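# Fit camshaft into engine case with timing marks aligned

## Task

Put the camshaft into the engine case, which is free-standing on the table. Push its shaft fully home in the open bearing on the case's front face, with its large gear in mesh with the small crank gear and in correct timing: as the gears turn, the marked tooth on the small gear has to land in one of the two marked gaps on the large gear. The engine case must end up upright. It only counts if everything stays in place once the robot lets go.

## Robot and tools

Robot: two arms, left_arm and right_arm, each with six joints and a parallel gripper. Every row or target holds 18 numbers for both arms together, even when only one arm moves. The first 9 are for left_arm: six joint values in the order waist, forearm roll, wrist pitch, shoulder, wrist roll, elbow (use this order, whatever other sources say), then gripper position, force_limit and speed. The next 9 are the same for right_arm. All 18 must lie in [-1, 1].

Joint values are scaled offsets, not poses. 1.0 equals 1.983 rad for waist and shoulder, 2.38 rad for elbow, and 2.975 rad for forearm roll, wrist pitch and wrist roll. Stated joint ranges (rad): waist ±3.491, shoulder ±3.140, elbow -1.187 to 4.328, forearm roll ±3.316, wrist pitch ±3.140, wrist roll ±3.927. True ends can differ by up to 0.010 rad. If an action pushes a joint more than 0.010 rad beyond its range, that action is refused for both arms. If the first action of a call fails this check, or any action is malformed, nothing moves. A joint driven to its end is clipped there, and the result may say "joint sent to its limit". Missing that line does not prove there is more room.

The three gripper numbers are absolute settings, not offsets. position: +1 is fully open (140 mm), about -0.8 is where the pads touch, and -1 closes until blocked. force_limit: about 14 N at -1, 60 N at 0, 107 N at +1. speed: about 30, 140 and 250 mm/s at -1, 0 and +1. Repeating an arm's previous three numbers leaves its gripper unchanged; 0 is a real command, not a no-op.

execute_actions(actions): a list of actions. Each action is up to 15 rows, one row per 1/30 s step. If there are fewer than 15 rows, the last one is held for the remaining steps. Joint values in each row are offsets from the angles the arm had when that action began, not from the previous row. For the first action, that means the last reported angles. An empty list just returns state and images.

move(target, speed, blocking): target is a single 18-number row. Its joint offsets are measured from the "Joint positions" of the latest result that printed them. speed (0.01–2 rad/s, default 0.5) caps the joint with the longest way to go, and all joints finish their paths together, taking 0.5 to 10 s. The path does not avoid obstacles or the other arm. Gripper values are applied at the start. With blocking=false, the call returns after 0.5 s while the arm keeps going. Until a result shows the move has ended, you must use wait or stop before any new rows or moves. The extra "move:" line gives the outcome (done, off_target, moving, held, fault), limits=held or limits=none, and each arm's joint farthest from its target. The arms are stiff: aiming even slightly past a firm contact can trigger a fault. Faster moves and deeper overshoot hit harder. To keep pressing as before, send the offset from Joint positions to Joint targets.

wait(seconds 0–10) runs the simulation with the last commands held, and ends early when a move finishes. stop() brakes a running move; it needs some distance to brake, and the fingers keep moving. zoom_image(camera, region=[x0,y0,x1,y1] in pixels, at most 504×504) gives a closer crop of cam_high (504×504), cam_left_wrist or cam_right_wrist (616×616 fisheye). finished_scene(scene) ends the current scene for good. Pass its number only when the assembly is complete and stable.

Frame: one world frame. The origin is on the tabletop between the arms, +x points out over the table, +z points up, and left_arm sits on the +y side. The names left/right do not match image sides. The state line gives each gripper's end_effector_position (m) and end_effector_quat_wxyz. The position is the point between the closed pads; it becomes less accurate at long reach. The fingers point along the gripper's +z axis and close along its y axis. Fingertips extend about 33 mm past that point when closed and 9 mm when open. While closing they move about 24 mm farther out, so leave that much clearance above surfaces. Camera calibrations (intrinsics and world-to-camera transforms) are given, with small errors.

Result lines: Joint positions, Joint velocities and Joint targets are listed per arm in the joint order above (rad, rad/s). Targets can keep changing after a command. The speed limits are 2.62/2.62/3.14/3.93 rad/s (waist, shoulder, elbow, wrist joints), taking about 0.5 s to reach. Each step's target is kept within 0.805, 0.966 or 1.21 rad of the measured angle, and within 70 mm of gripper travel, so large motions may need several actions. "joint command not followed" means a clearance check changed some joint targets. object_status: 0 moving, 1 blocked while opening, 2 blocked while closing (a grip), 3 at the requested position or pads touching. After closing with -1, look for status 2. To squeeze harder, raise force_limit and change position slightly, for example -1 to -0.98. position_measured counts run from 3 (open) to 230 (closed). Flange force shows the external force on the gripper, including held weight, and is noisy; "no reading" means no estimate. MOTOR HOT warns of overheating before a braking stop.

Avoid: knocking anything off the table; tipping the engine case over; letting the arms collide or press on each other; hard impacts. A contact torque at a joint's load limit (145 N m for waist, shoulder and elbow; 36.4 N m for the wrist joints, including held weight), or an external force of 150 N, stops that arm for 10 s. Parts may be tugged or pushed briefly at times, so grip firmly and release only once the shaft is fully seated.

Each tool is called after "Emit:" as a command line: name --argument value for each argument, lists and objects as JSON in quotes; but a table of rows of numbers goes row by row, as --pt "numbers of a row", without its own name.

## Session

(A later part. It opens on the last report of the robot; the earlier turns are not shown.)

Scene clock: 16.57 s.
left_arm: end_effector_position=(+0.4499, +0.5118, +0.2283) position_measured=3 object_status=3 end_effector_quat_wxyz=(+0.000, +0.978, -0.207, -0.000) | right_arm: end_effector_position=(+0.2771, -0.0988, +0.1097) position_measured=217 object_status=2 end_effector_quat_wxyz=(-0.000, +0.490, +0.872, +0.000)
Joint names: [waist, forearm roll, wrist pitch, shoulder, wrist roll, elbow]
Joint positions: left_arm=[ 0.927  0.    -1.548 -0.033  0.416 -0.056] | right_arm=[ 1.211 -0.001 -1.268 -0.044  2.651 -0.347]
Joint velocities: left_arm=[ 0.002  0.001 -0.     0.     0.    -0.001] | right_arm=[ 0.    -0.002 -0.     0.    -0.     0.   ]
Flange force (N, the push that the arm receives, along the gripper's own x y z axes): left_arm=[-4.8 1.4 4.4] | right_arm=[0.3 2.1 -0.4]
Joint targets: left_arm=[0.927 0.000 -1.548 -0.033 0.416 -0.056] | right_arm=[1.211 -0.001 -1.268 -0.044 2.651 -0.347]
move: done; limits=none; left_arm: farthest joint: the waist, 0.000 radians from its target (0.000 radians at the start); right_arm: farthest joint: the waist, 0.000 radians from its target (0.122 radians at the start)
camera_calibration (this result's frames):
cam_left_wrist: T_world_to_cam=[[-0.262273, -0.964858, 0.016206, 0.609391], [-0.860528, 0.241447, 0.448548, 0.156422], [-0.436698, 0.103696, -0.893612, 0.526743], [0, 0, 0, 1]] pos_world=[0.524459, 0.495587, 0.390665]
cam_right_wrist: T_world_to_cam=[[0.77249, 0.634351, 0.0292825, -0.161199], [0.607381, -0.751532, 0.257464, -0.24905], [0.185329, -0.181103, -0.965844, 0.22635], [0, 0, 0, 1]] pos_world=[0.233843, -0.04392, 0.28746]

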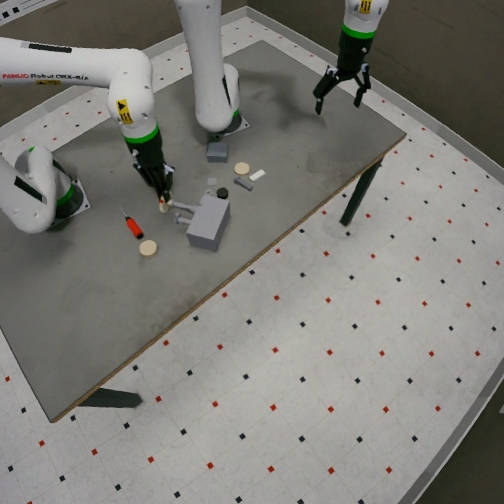

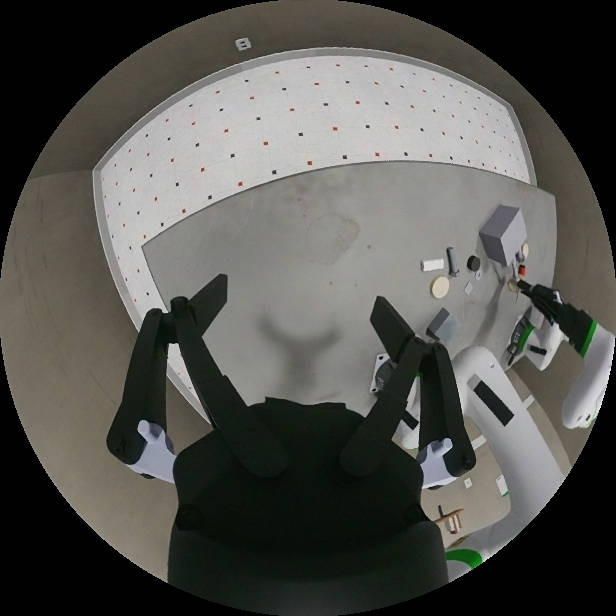

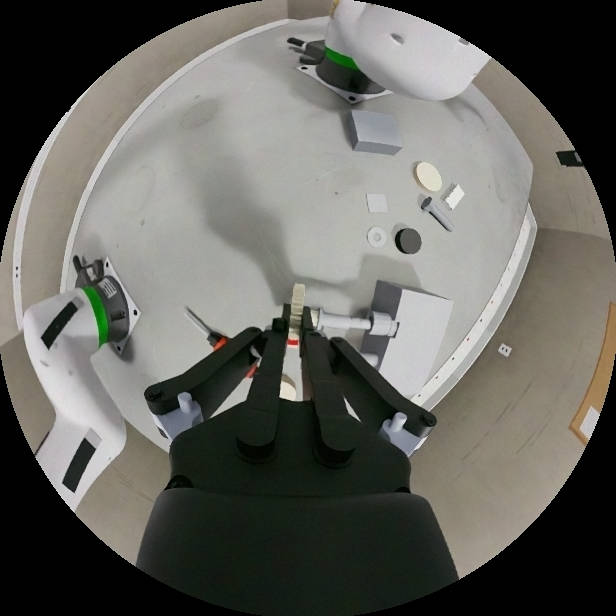

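Emit:
move --target '[-0.4297,0,0.0632,-0.231,0.0753,-0.2714,-0.8,0,0,0,0,0,0,0,0,-1,0.3,-0.8]' --speed 0.7

Emit:
zoom_image --camera "cam_left_wrist" --region '[180,30,420,200]'

Scene clock: 18.50 s.
left_arm: end_effector_position=(+0.2652, +0.1728, +0.1000) position_measured=229 object_status=3 end_effector_quat_wxyz=(+0.000, +0.867, -0.499, -0.000) | right_arm: end_effector_position=(+0.2771, -0.0988, +0.1097) position_measured=217 object_status=2 end_effector_quat_wxyz=(-0.000, +0.490, +0.872, +0.000)
Joint names: [waist, forearm roll, wrist pitch, shoulder, wrist roll, elbow]
Joint positions: left_arm=[ 0.075  0.    -1.36  -0.491  0.64  -0.702] | right_arm=[ 1.211 -0.001 -1.268 -0.044  2.651 -0.347]
Joint velocities: left_arm=[ 0.001  0.    -0.001 -0.001  0.001 -0.002] | right_arm=[-0.001  0.     0.     0.     0.001 -0.   ]
Flange force (N, the push that the arm receives, along the gripper's own x y z axes): left_arm=[-9.3 -6.4 3.4] | right_arm=[0.7 1.8 -0.1]
Joint targets: left_arm=[0.075 0.000 -1.360 -0.491 0.640 -0.702] | right_arm=[1.211 -0.001 -1.268 -0.044 2.651 -0.347]
move: done; limits=none; left_arm: farthest joint: the waist, 0.000 radians from its target (0.853 radians at the start); right_arm: farthest joint: the waist, 0.000 radians from its target (0.000 radians at the start)
camera_calibration (this result's frames):
cam_left_wrist: T_world_to_cam=[[-0.779196, -0.626575, 0.0160293, 0.314647], [-0.554476, 0.701009, 0.44849, -0.0236966], [-0.292249, 0.340574, -0.893644, 0.287358], [0, 0, 0, 1]] pos_world=[0.316013, 0.115895, 0.26238]
cam_right_wrist: T_world_to_cam=[[0.772493, 0.634348, 0.0292803, -0.1612], [0.607379, -0.751534, 0.257465, -0.249053], [0.185328, -0.181106, -0.965844, 0.226347], [0, 0, 0, 1]] pos_world=[0.233847, -0.0439216, 0.287459]

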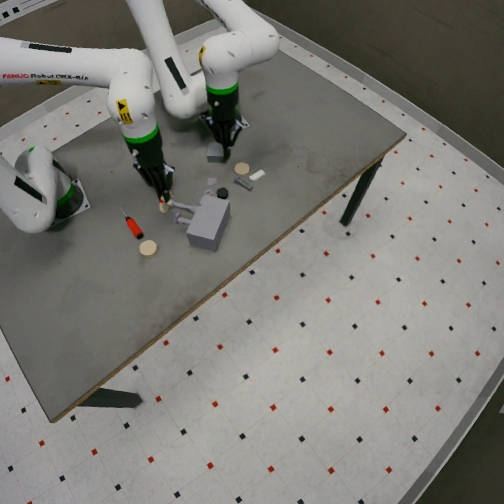

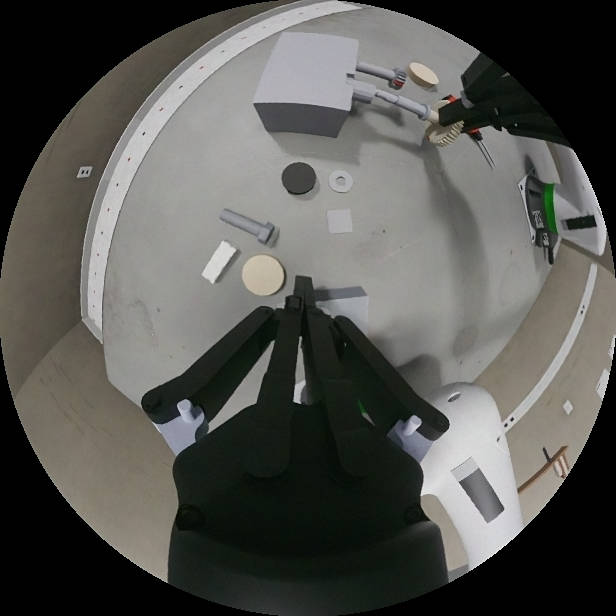

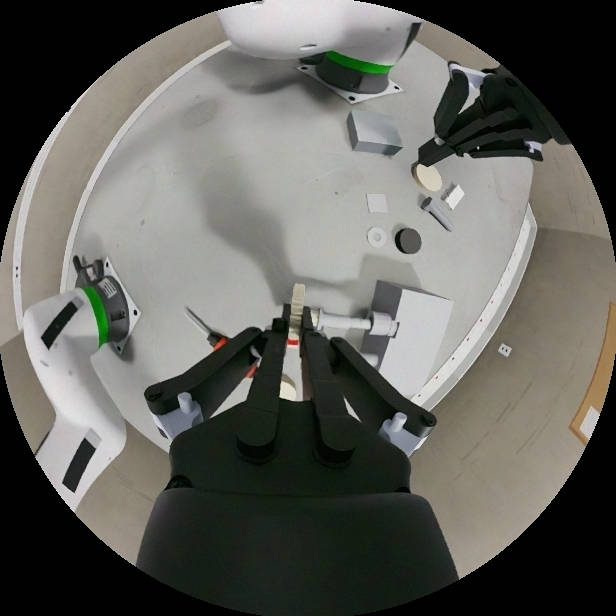

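Region (180, 30, 420, 200) of cam_left_wrist's 616x616 image, scaled by 2.100, with more detail than that image has; it fills the top 357 rows of this view, and the rest is white.

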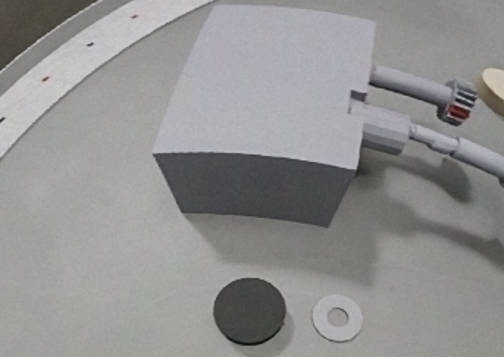

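Emit:
move --target '[0,0,0,0,0,0,-0.8,0,0,0.0011,0,0.0025,0.0014,-0.0007,-0.0019,-1,0.3,-0.8]' --speed 0.02

Emit:
move --target '[0,0,0,0,0,0,-0.8,0,0,-0.00605,0,0.0003,0.013,0.004,0.0104,-1,0.3,-0.8]' --speed 0.02

Emit:
zoom_image --camera "cam_right_wrist" --region '[280,270,440,380]'

Emit:
zoom_image --camera "cam_left_wrist" --region '[330,40,480,160]'

Scene clock: 19.50 s.
left_arm: end_effector_position=(+0.2652, +0.1728, +0.1000) position_measured=229 object_status=3 end_effector_quat_wxyz=(+0.000, +0.867, -0.499, +0.000) | right_arm: end_effector_position=(+0.2766, -0.0980, +0.1068) position_measured=217 object_status=2 end_effector_quat_wxyz=(-0.000, +0.490, +0.872, +0.000)
Joint names: [waist, forearm roll, wrist pitch, shoulder, wrist roll, elbow]
Joint positions: left_arm=[ 0.075  0.    -1.36  -0.491  0.64  -0.702] | right_arm=[ 1.213 -0.001 -1.26  -0.041  2.649 -0.351]
Joint velocities: left_arm=[-0.     0.001 -0.001 -0.     0.001  0.001] | right_arm=[ 0.     0.001  0.     0.    -0.001 -0.   ]
Flange force (N, the push that the arm receives, along the gripper's own x y z axes): left_arm=[-8.4 -3.5 3.8] | right_arm=[-1.1 0.3 0.8]
Joint targets: left_arm=[0.075 0.000 -1.360 -0.491 0.640 -0.702] | right_arm=[1.213 -0.001 -1.260 -0.041 2.649 -0.351]
move: done; limits=none; left_arm: farthest joint: the waist, 0.000 radians from its target (0.000 radians at the start); right_arm: farthest joint: the waist, 0.000 radians from its target (0.003 radians at the start)
camera_calibration (this result's frames):
cam_left_wrist: T_world_to_cam=[[-0.779218, -0.626548, 0.0160116, 0.314635], [-0.554463, 0.701029, 0.448474, -0.0237053], [-0.292215, 0.340581, -0.893652, 0.287346], [0, 0, 0, 1]] pos_world=[0.315993, 0.115887, 0.262381]
cam_right_wrist: T_world_to_cam=[[0.772431, 0.634417, 0.0294145, -0.161301], [0.60743, -0.751508, 0.257417, -0.24735], [0.185415, -0.18097, -0.965853, 0.223744], [0, 0, 0, 1]] pos_world=[0.233357, -0.0430625, 0.284521]

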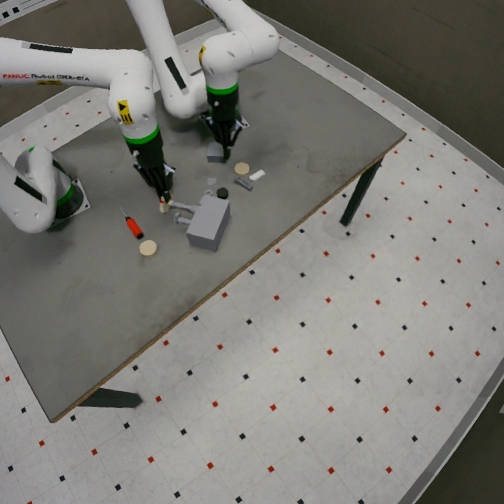

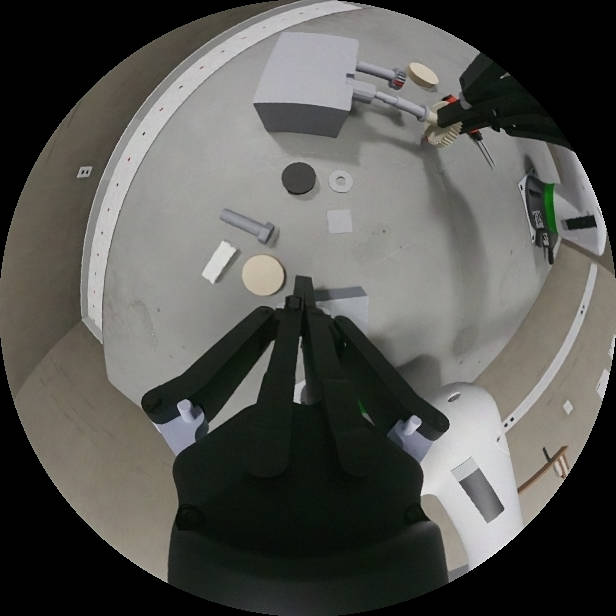

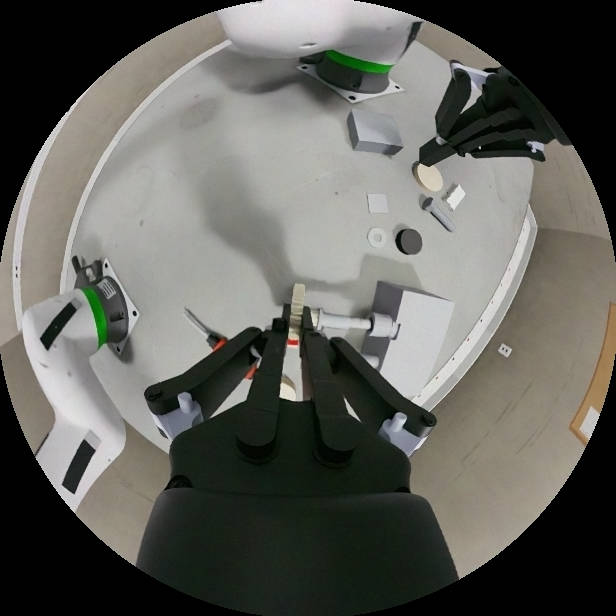

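Scene clock: 21.00 s.
left_arm: end_effector_position=(+0.2652, +0.1728, +0.1000) position_measured=229 object_status=3 end_effector_quat_wxyz=(+0.000, +0.867, -0.499, +0.000) | right_arm: end_effector_position=(+0.2852, -0.0928, +0.1066) position_measured=217 object_status=2 end_effector_quat_wxyz=(-0.000, +0.490, +0.872, +0.000)
Joint names: [waist, forearm roll, wrist pitch, shoulder, wrist roll, elbow]
Joint positions: left_arm=[ 0.075  0.    -1.36  -0.491  0.64  -0.702] | right_arm=[ 1.201 -0.001 -1.259 -0.015  2.661 -0.326]
Joint velocities: left_arm=[-0.001  0.    -0.001  0.     0.     0.001] | right_arm=[-0.    -0.002 -0.     0.     0.    -0.   ]
Flange force (N, the push that the arm receives, along the gripper's own x y z axes): left_arm=[-7.2 -1.3 4.6] | right_arm=[0.1 1.1 0.5]
Joint targets: left_arm=[0.075 0.000 -1.360 -0.491 0.640 -0.702] | right_arm=[1.201 -0.001 -1.259 -0.015 2.661 -0.326]
move: done; limits=none; left_arm: farthest joint: the waist, 0.000 radians from its target (0.000 radians at the start); right_arm: farthest joint: the waist, 0.000 radians from its target (0.012 radians at the start)
camera_calibration (this result's frames):
cam_left_wrist: T_world_to_cam=[[-0.779218, -0.626548, 0.0160116, 0.314635], [-0.554463, 0.701029, 0.448474, -0.0237054], [-0.292215, 0.340581, -0.893652, 0.287346], [0, 0, 0, 1]] pos_world=[0.315993, 0.115887, 0.262381]
cam_right_wrist: T_world_to_cam=[[0.772495, 0.634345, 0.0292988, -0.171228], [0.607372, -0.75154, 0.257462, -0.248679], [0.185339, -0.181092, -0.965844, 0.222963], [0, 0, 0, 1]] pos_world=[0.24199, -0.0378979, 0.28439]

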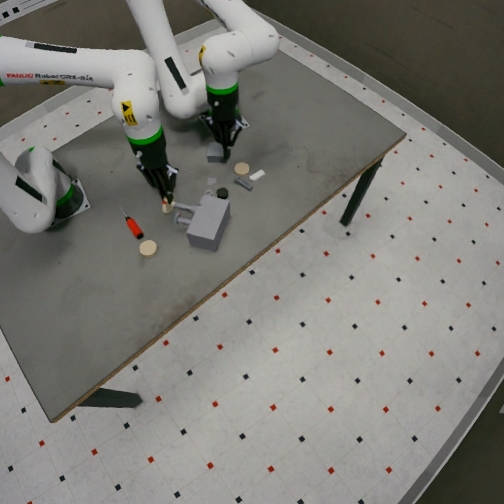

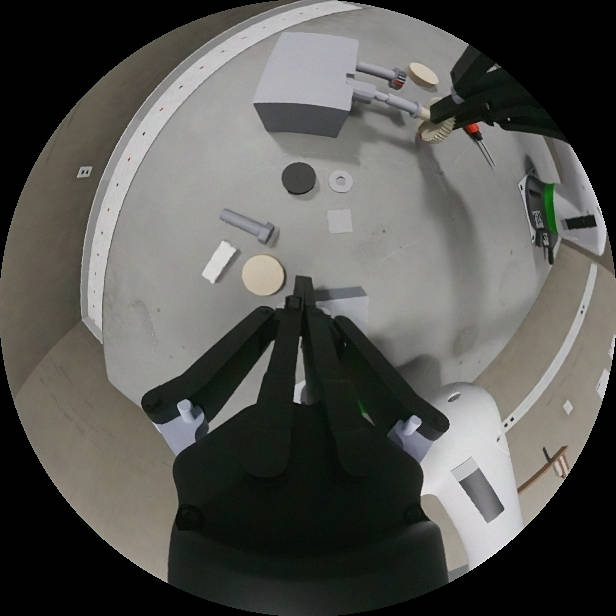

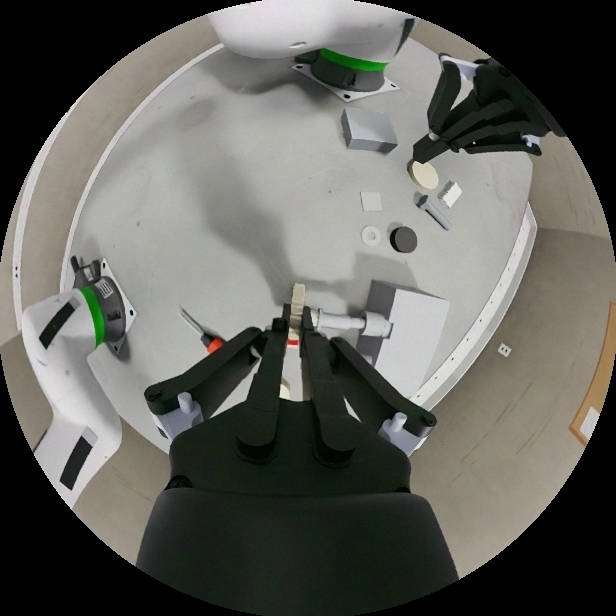

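Region (280, 270, 440, 380) of cam_right_wrist's 616x616 image, scaled by 3.150, with more detail than that image has; it fills the top 346 rows of this view, and the rest is white.

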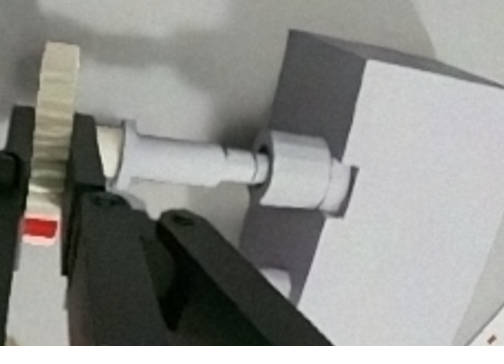

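Region (330, 40, 480, 160) of cam_left_wrist's 616x616 image, scaled by 3.360, with more detail than that image has; it fills the top 403 rows of this view, and the rest is white.

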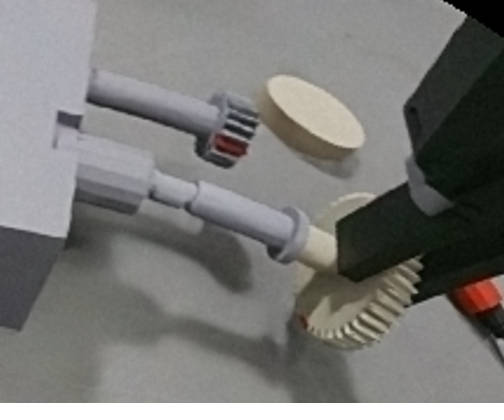

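Emit:
move --target '[0,0,0,0,0,0,-0.8,0,0,-0.01104,0,-0.0001,0.0254,0.0074,0.02135,-1,0.3,-0.8]' --speed 0.02

Emit:
zoom_image --camera "cam_right_wrist" --region '[280,270,440,380]'

Emit:
zoom_image --camera "cam_left_wrist" --region '[330,40,480,160]'

Scene clock: 24.03 s.
left_arm: end_effector_position=(+0.2652, +0.1728, +0.1000) position_measured=229 object_status=3 end_effector_quat_wxyz=(+0.000, +0.867, -0.499, +0.000) | right_arm: end_effector_position=(+0.3023, -0.0824, +0.1066) position_measured=217 object_status=2 end_effector_quat_wxyz=(-0.000, +0.490, +0.872, +0.000)
Joint names: [waist, forearm roll, wrist pitch, shoulder, wrist roll, elbow]
Joint positions: left_arm=[ 0.075  0.    -1.36  -0.491  0.64  -0.702] | right_arm=[ 1.179 -0.001 -1.26   0.035  2.683 -0.276]
Joint velocities: left_arm=[-0.003 -0.    -0.001 -0.001  0.     0.   ] | right_arm=[ 0.     0.001  0.002 -0.     0.    -0.   ]
Flange force (N, the push that the arm receives, along the gripper's own x y z axes): left_arm=[-2.9 -3.1 4.4] | right_arm=[0.5 -6.6 -1.4]
Joint targets: left_arm=[0.075 0.000 -1.360 -0.491 0.640 -0.702] | right_arm=[1.179 -0.001 -1.260 0.035 2.683 -0.276]
move: done; limits=none; left_arm: farthest joint: the waist, 0.000 radians from its target (0.000 radians at the start); right_arm: farthest joint: the waist, 0.000 radians from its target (0.022 radians at the start)
camera_calibration (this result's frames):
cam_left_wrist: T_world_to_cam=[[-0.779218, -0.626549, 0.0160117, 0.314635], [-0.554463, 0.701029, 0.448474, -0.0237053], [-0.292215, 0.340581, -0.893652, 0.287346], [0, 0, 0, 1]] pos_world=[0.315993, 0.115887, 0.262381]
cam_right_wrist: T_world_to_cam=[[0.772427, 0.634431, 0.029224, -0.190983], [0.607468, -0.751459, 0.257472, -0.251243], [0.185309, -0.181126, -0.965844, 0.221656], [0, 0, 0, 1]] pos_world=[0.259068, -0.0274855, 0.284355]

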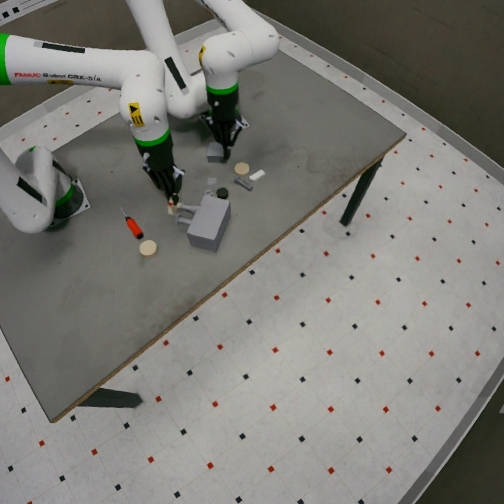

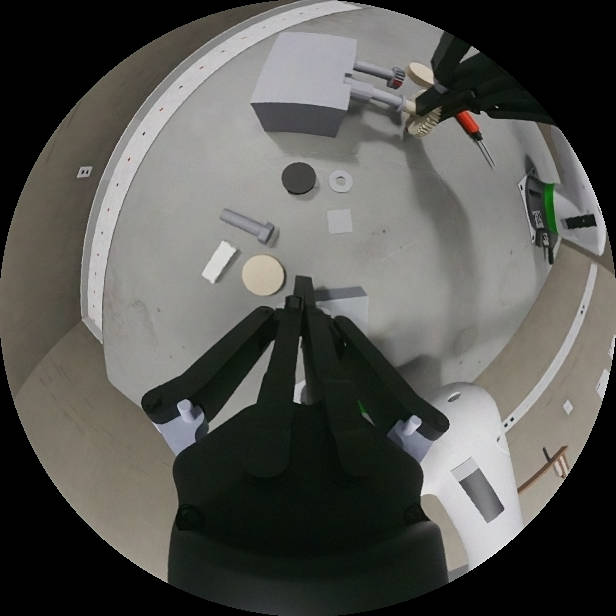

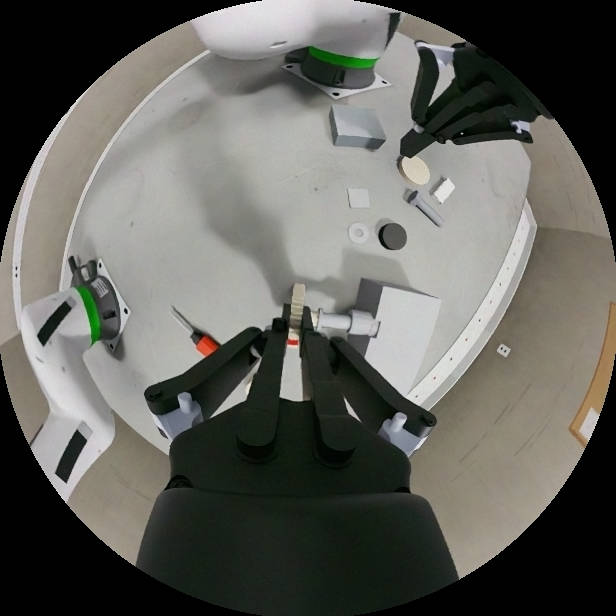

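Region (280, 270, 440, 380) of cam_right_wrist's 616x616 image, scaled by 3.150, with more detail than that image has; it fills the top 346 rows of this view, and the rest is white.

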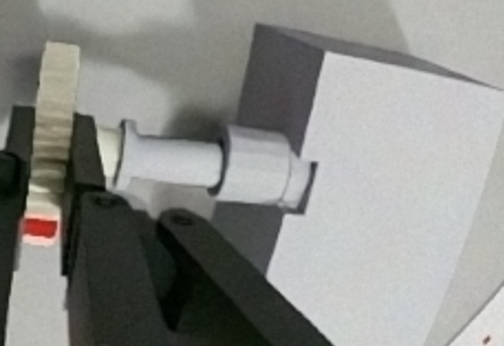

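Region (330, 40, 480, 160) of cam_left_wrist's 616x616 image, scaled by 3.360, with more detail than that image has; it fills the top 403 rows of this view, and the rest is white.

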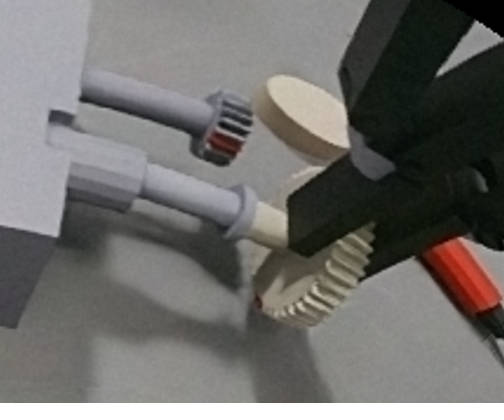

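Emit:
move --target '[0,0,0,0,0,0,-0.8,0,0,0.00535,0,0.0008,-0.0013,-0.0271,-0.00215,-1,0.3,-0.8]' --speed 0.05

Emit:
zoom_image --camera "cam_right_wrist" --region '[280,270,400,360]'

Emit:
zoom_image --camera "cam_left_wrist" --region '[340,60,420,120]'

Emit:
zoom_image --camera "cam_high" --region '[160,185,220,230]'

Scene clock: 26.17 s.
left_arm: end_effector_position=(+0.2652, +0.1728, +0.1000) position_measured=229 object_status=3 end_effector_quat_wxyz=(+0.000, +0.867, -0.499, +0.000) | right_arm: end_effector_position=(+0.2985, -0.0801, +0.1056) position_measured=217 object_status=2 end_effector_quat_wxyz=(-0.000, +0.520, +0.854, +0.000)
Joint names: [waist, forearm roll, wrist pitch, shoulder, wrist roll, elbow]
Joint positions: left_arm=[ 0.075  0.    -1.36  -0.491  0.64  -0.702] | right_arm=[ 1.19  -0.001 -1.257  0.033  2.602 -0.281]
Joint velocities: left_arm=[-0.001 -0.    -0.    -0.     0.    -0.001] | right_arm=[-0.001  0.    -0.    -0.    -0.001 -0.   ]
Flange force (N, the push that the arm receives, along the gripper's own x y z axes): left_arm=[-6.3 -4.1 3.8] | right_arm=[3.6 3.4 -1.0]
Joint targets: left_arm=[0.075 0.000 -1.360 -0.491 0.640 -0.702] | right_arm=[1.190 -0.001 -1.257 0.033 2.602 -0.281]
move: done; limits=none; left_arm: farthest joint: the waist, 0.000 radians from its target (0.000 radians at the start); right_arm: farthest joint: the waist, 0.000 radians from its target (0.011 radians at the start)
camera_calibration (this result's frames):
cam_left_wrist: T_world_to_cam=[[-0.779218, -0.626548, 0.0160115, 0.314635], [-0.554463, 0.701029, 0.448474, -0.0237053], [-0.292215, 0.340581, -0.893652, 0.287346], [0, 0, 0, 1]] pos_world=[0.315993, 0.115887, 0.262381]
cam_right_wrist: T_world_to_cam=[[0.814916, 0.578849, 0.0290784, -0.20659], [0.553443, -0.792084, 0.257496, -0.234016], [0.172084, -0.193744, -0.965842, 0.224761], [0, 0, 0, 1]] pos_world=[0.25919, -0.0222291, 0.283349]

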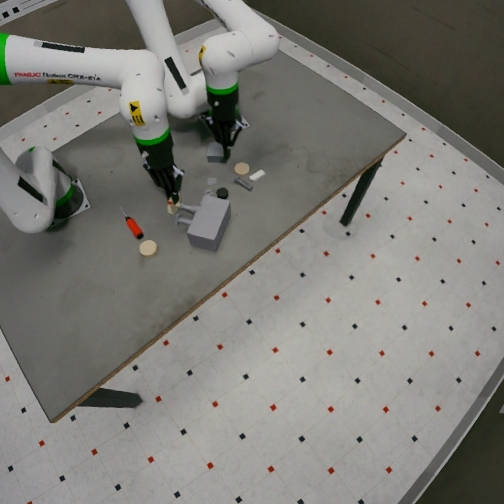

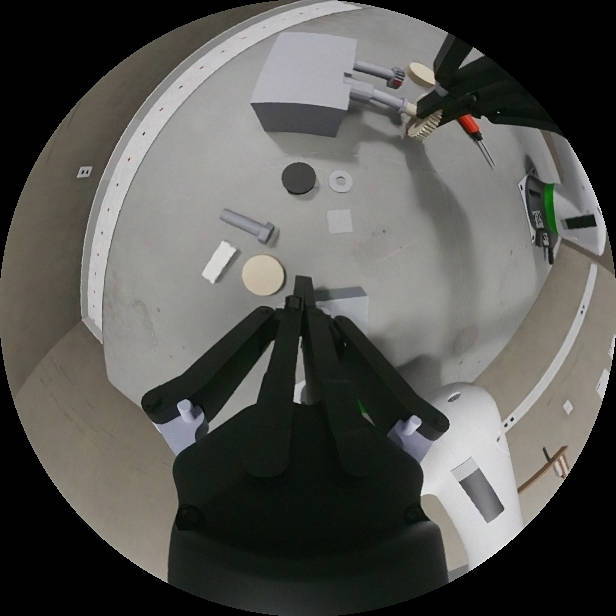

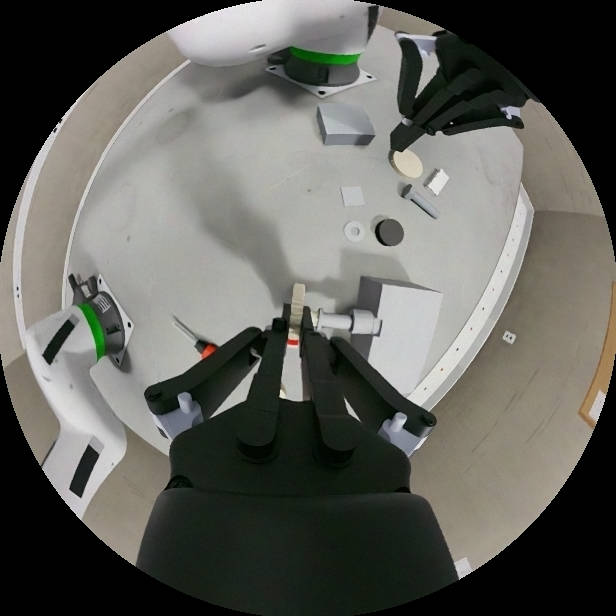

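Region (280, 270, 400, 360) of cam_right_wrist's 616x616 image, scaled by 4.200, with more detail than that image has; it fills the top 378 rows of this view, and the rest is white.

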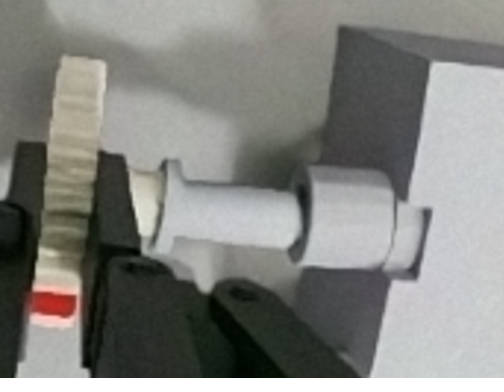

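Region (340, 60, 420, 120) of cam_left_wrist's 616x616 image, scaled by 6.300, with more detail than that image has; it fills the top 378 rows of this view, and the rest is white.

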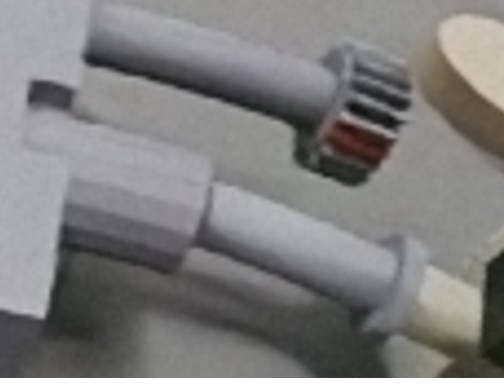

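Region (160, 185, 220, 230) of cam_high's 504x504 image, scaled by 8.400, with more detail than that image has; it fills the top 378 rows of this view, and the rest is white.

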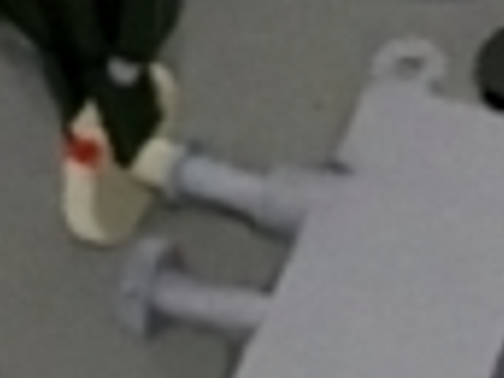

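Emit:
move --target '[0,0,0,0,0,0,-0.8,0,0,0,0,0,0,0.0084,0,-1,0.3,-0.8]' --speed 0.05

Emit:
move --target '[0,0,0,0,0,0,-0.8,0,0,-0.00464,0,-0.0003,0.01,0.0031,0.00866,-1,0.3,-0.8]' --speed 0.015

Emit:
zoom_image --camera "cam_right_wrist" --region '[280,270,400,360]'

Scene clock: 27.13 s.
left_arm: end_effector_position=(+0.2652, +0.1728, +0.1000) position_measured=229 object_status=3 end_effector_quat_wxyz=(+0.000, +0.867, -0.499, +0.000) | right_arm: end_effector_position=(+0.2985, -0.0801, +0.1056) position_measured=217 object_status=2 end_effector_quat_wxyz=(-0.000, +0.509, +0.861, -0.000)
Joint names: [waist, forearm roll, wrist pitch, shoulder, wrist roll, elbow]
Joint positions: left_arm=[ 0.075  0.    -1.36  -0.491  0.64  -0.702] | right_arm=[ 1.19  -0.001 -1.257  0.033  2.627 -0.281]
Joint velocities: left_arm=[ 0.    -0.001  0.001  0.001  0.    -0.   ] | right_arm=[ 0.001  0.     0.    -0.     0.     0.   ]
Flange force (N, the push that the arm receives, along the gripper's own x y z axes): left_arm=[-10.3 -2.1 4.3] | right_arm=[0.0 4.2 -0.6]
Joint targets: left_arm=[0.075 0.000 -1.360 -0.491 0.640 -0.702] | right_arm=[1.190 -0.001 -1.257 0.033 2.627 -0.281]
move: done; limits=none; left_arm: farthest joint: the waist, 0.000 radians from its target (0.000 radians at the start); right_arm: farthest joint: the waist, 0.000 radians from its target (0.000 radians at the start)
camera_calibration (this result's frames):
cam_left_wrist: T_world_to_cam=[[-0.779218, -0.626548, 0.0160116, 0.314635], [-0.554463, 0.701029, 0.448474, -0.0237053], [-0.292215, 0.340581, -0.893652, 0.287346], [0, 0, 0, 1]] pos_world=[0.315993, 0.115887, 0.262381]
cam_right_wrist: T_world_to_cam=[[0.800199, 0.59903, 0.0290448, -0.200556], [0.573066, -0.778001, 0.257509, -0.23875], [0.176853, -0.189414, -0.965839, 0.223663], [0, 0, 0, 1]] pos_world=[0.257748, -0.0232438, 0.283328]

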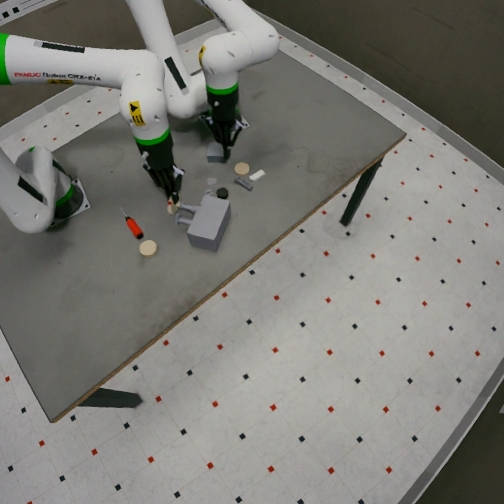

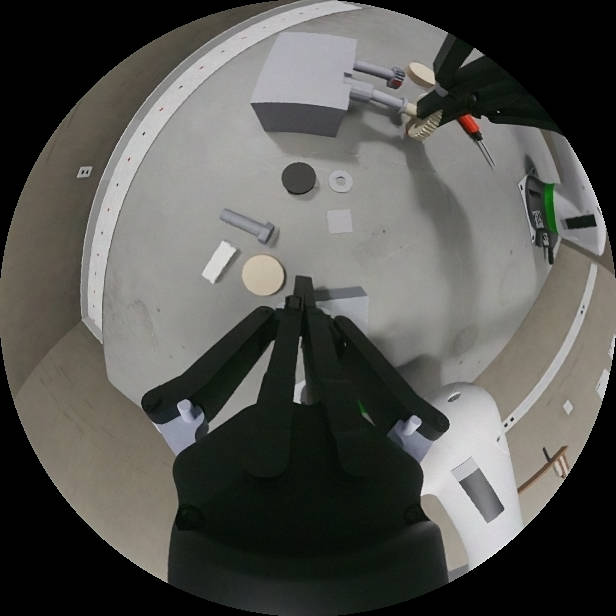

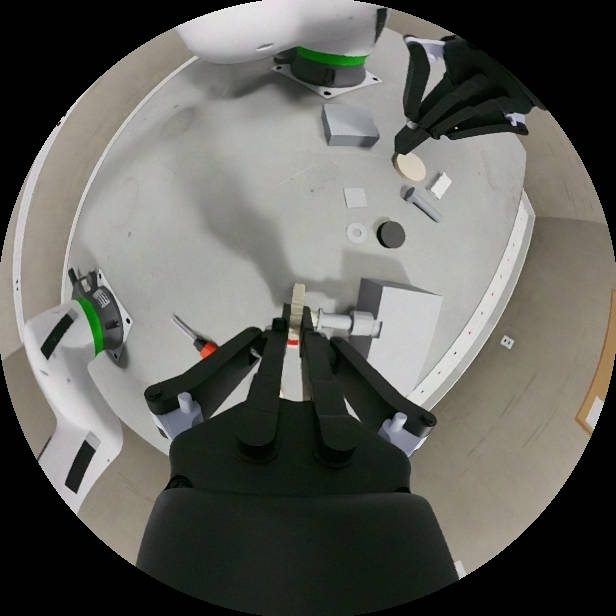

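Scene clock: 28.73 s.
left_arm: end_effector_position=(+0.2652, +0.1728, +0.1000) position_measured=229 object_status=3 end_effector_quat_wxyz=(+0.000, +0.867, -0.499, +0.000) | right_arm: end_effector_position=(+0.3055, -0.0762, +0.1055) position_measured=217 object_status=2 end_effector_quat_wxyz=(-0.000, +0.509, +0.861, -0.000)
Joint names: [waist, forearm roll, wrist pitch, shoulder, wrist roll, elbow]
Joint positions: left_arm=[ 0.075  0.    -1.36  -0.491  0.64  -0.702] | right_arm=[ 1.18  -0.001 -1.258  0.053  2.636 -0.26 ]
Joint velocities: left_arm=[-0.     0.    -0.001  0.001 -0.001 -0.   ] | right_arm=[-0.     0.002  0.003  0.     0.    -0.   ]
Flange force (N, the push that the arm receives, along the gripper's own x y z axes): left_arm=[-7.4 0.9 7.4] | right_arm=[3.5 -6.8 -10.8]
Joint targets: left_arm=[0.075 0.000 -1.360 -0.491 0.640 -0.702] | right_arm=[1.180 -0.001 -1.258 0.053 2.636 -0.260]
move: done; limits=none; left_arm: farthest joint: the waist, 0.000 radians from its target (0.000 radians at the start); right_arm: farthest joint: the waist, 0.000 radians from its target (0.009 radians at the start)
camera_calibration (this result's frames):
cam_left_wrist: T_world_to_cam=[[-0.779218, -0.626548, 0.0160115, 0.314635], [-0.554463, 0.701029, 0.448474, -0.0237053], [-0.292215, 0.340581, -0.893652, 0.287346], [0, 0, 0, 1]] pos_world=[0.315993, 0.115887, 0.262381]
cam_right_wrist: T_world_to_cam=[[0.800187, 0.599055, 0.0288938, -0.208446], [0.573108, -0.777952, 0.257562, -0.2398], [0.176772, -0.189539, -0.96583, 0.223135], [0, 0, 0, 1]] pos_world=[0.264783, -0.019389, 0.283297]

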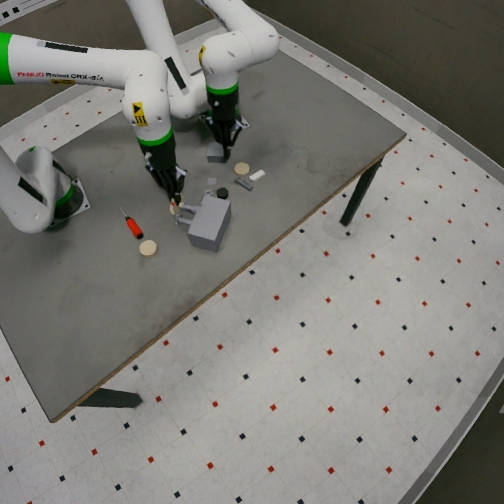

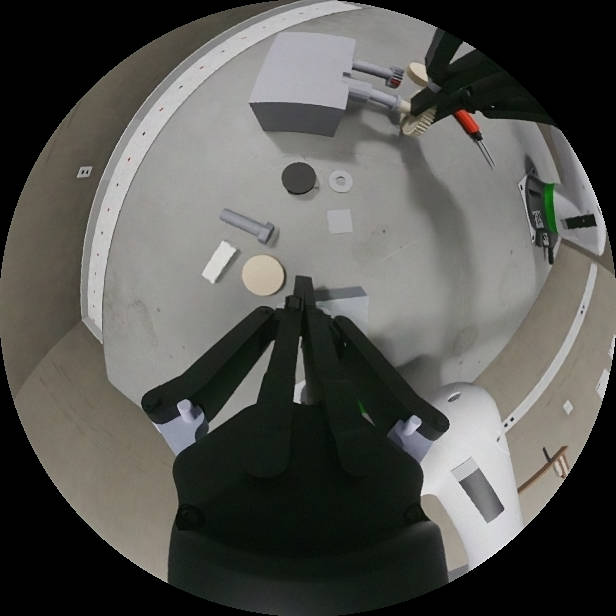

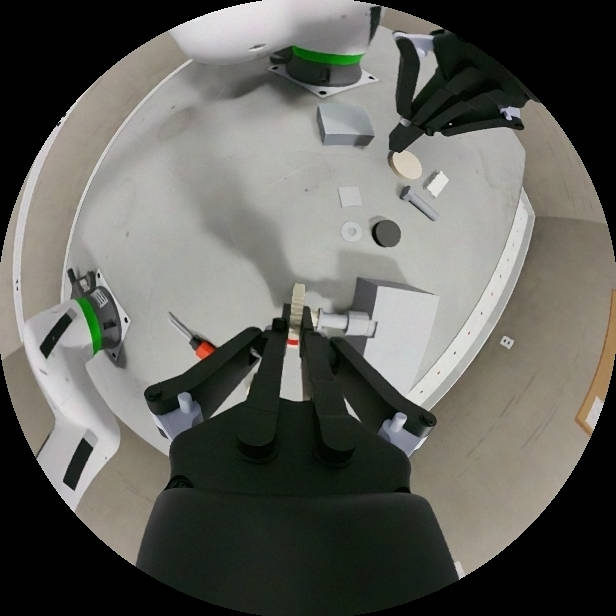

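Region (280, 270, 400, 360) of cam_right_wrist's 616x616 image, scaled by 4.200, with more detail than that image has; it fills the top 378 rows of this view, and the rest is white.

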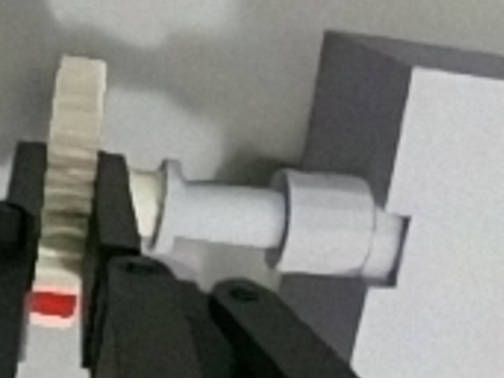

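Emit:
move --target '[0,0,0,0,0,0,-0.8,0,0,-0.0078,0,-0.0015,0.0168,0.0052,0.0159,-0.6,0.3,-0.8]' --speed 0.015

Emit:
zoom_image --camera "cam_right_wrist" --region '[260,270,400,380]'

Emit:
zoom_image --camera "cam_left_wrist" --region '[330,40,480,160]'

Scene clock: 31.77 s.
left_arm: end_effector_position=(+0.2652, +0.1728, +0.1000) position_measured=229 object_status=3 end_effector_quat_wxyz=(+0.000, +0.867, -0.499, +0.000) | right_arm: end_effector_position=(+0.3178, -0.0696, +0.1065) position_measured=205 object_status=3 end_effector_quat_wxyz=(-0.000, +0.509, +0.861, -0.000)
Joint names: [waist, forearm roll, wrist pitch, shoulder, wrist roll, elbow]
Joint positions: left_arm=[ 0.075  0.    -1.36  -0.491  0.64  -0.702] | right_arm=[ 1.165 -0.001 -1.263  0.086  2.652 -0.222]
Joint velocities: left_arm=[-0.001  0.     0.     0.001 -0.    -0.001] | right_arm=[ 0.     0.    -0.001  0.    -0.     0.   ]
Flange force (N, the push that the arm receives, along the gripper's own x y z axes): left_arm=[-15.1 -0.9 5.3] | right_arm=[0.5 -6.5 -6.0]
Joint targets: left_arm=[0.075 0.000 -1.360 -0.491 0.640 -0.702] | right_arm=[1.165 -0.001 -1.263 0.086 2.652 -0.222]
move: done; limits=none; left_arm: farthest joint: the waist, 0.000 radians from its target (0.000 radians at the start); right_arm: farthest joint: the waist, 0.000 radians from its target (0.016 radians at the start)
camera_calibration (this result's frames):
cam_left_wrist: T_world_to_cam=[[-0.779218, -0.626548, 0.0160117, 0.314635], [-0.554463, 0.701029, 0.448474, -0.0237053], [-0.292215, 0.340581, -0.893652, 0.287346], [0, 0, 0, 1]] pos_world=[0.315993, 0.115887, 0.262381]
cam_right_wrist: T_world_to_cam=[[0.800184, 0.599053, 0.028985, -0.222315], [0.573095, -0.777971, 0.257531, -0.241921], [0.176824, -0.189461, -0.965835, 0.223082], [0, 0, 0, 1]] pos_world=[0.277091, -0.012764, 0.284206]

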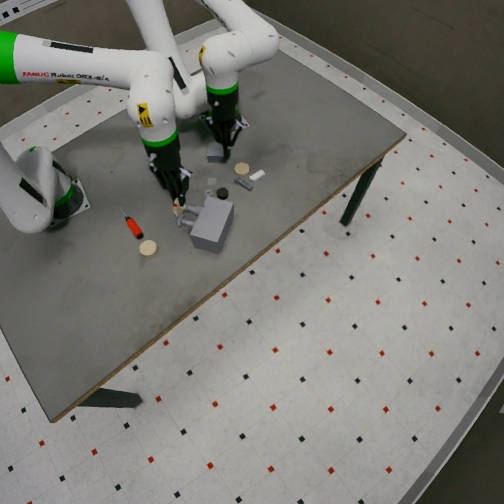

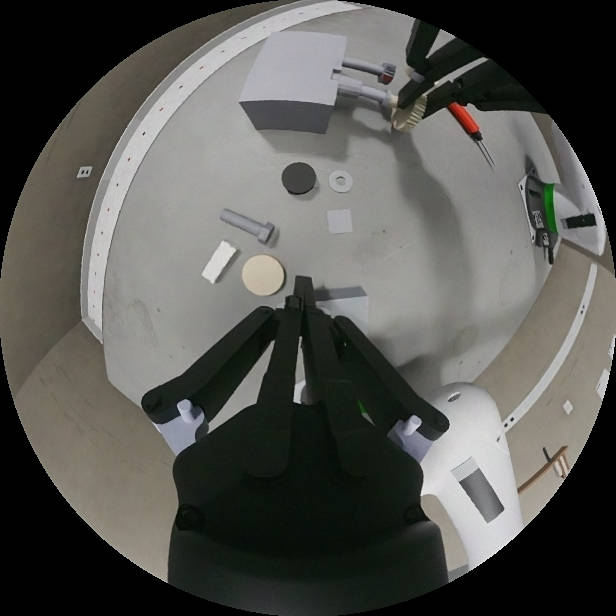

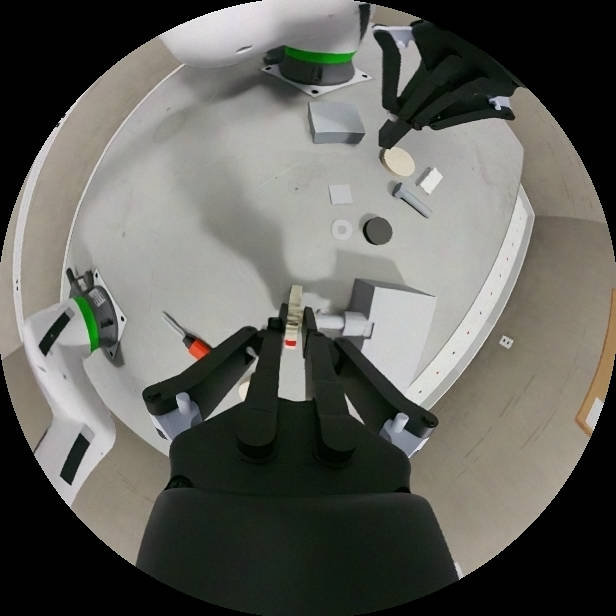

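Region (260, 270, 400, 380) of cam_right_wrist's 616x616 image, scaled by 3.600, with more detail than that image has; it fills the top 396 rows of this view, and the rest is white.

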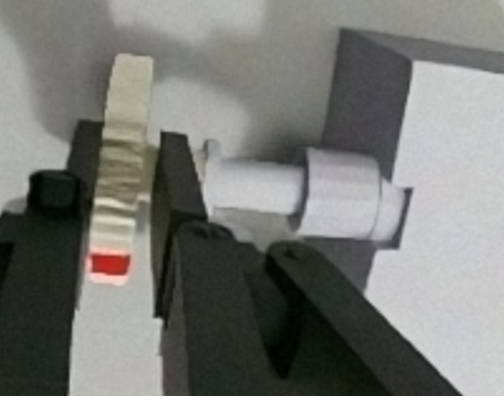

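Region (330, 40, 480, 160) of cam_left_wrist's 616x616 image, scaled by 3.360, with more detail than that image has; it fills the top 403 rows of this view, and the rest is white.

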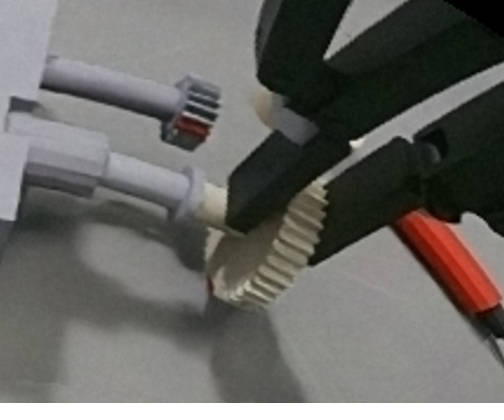

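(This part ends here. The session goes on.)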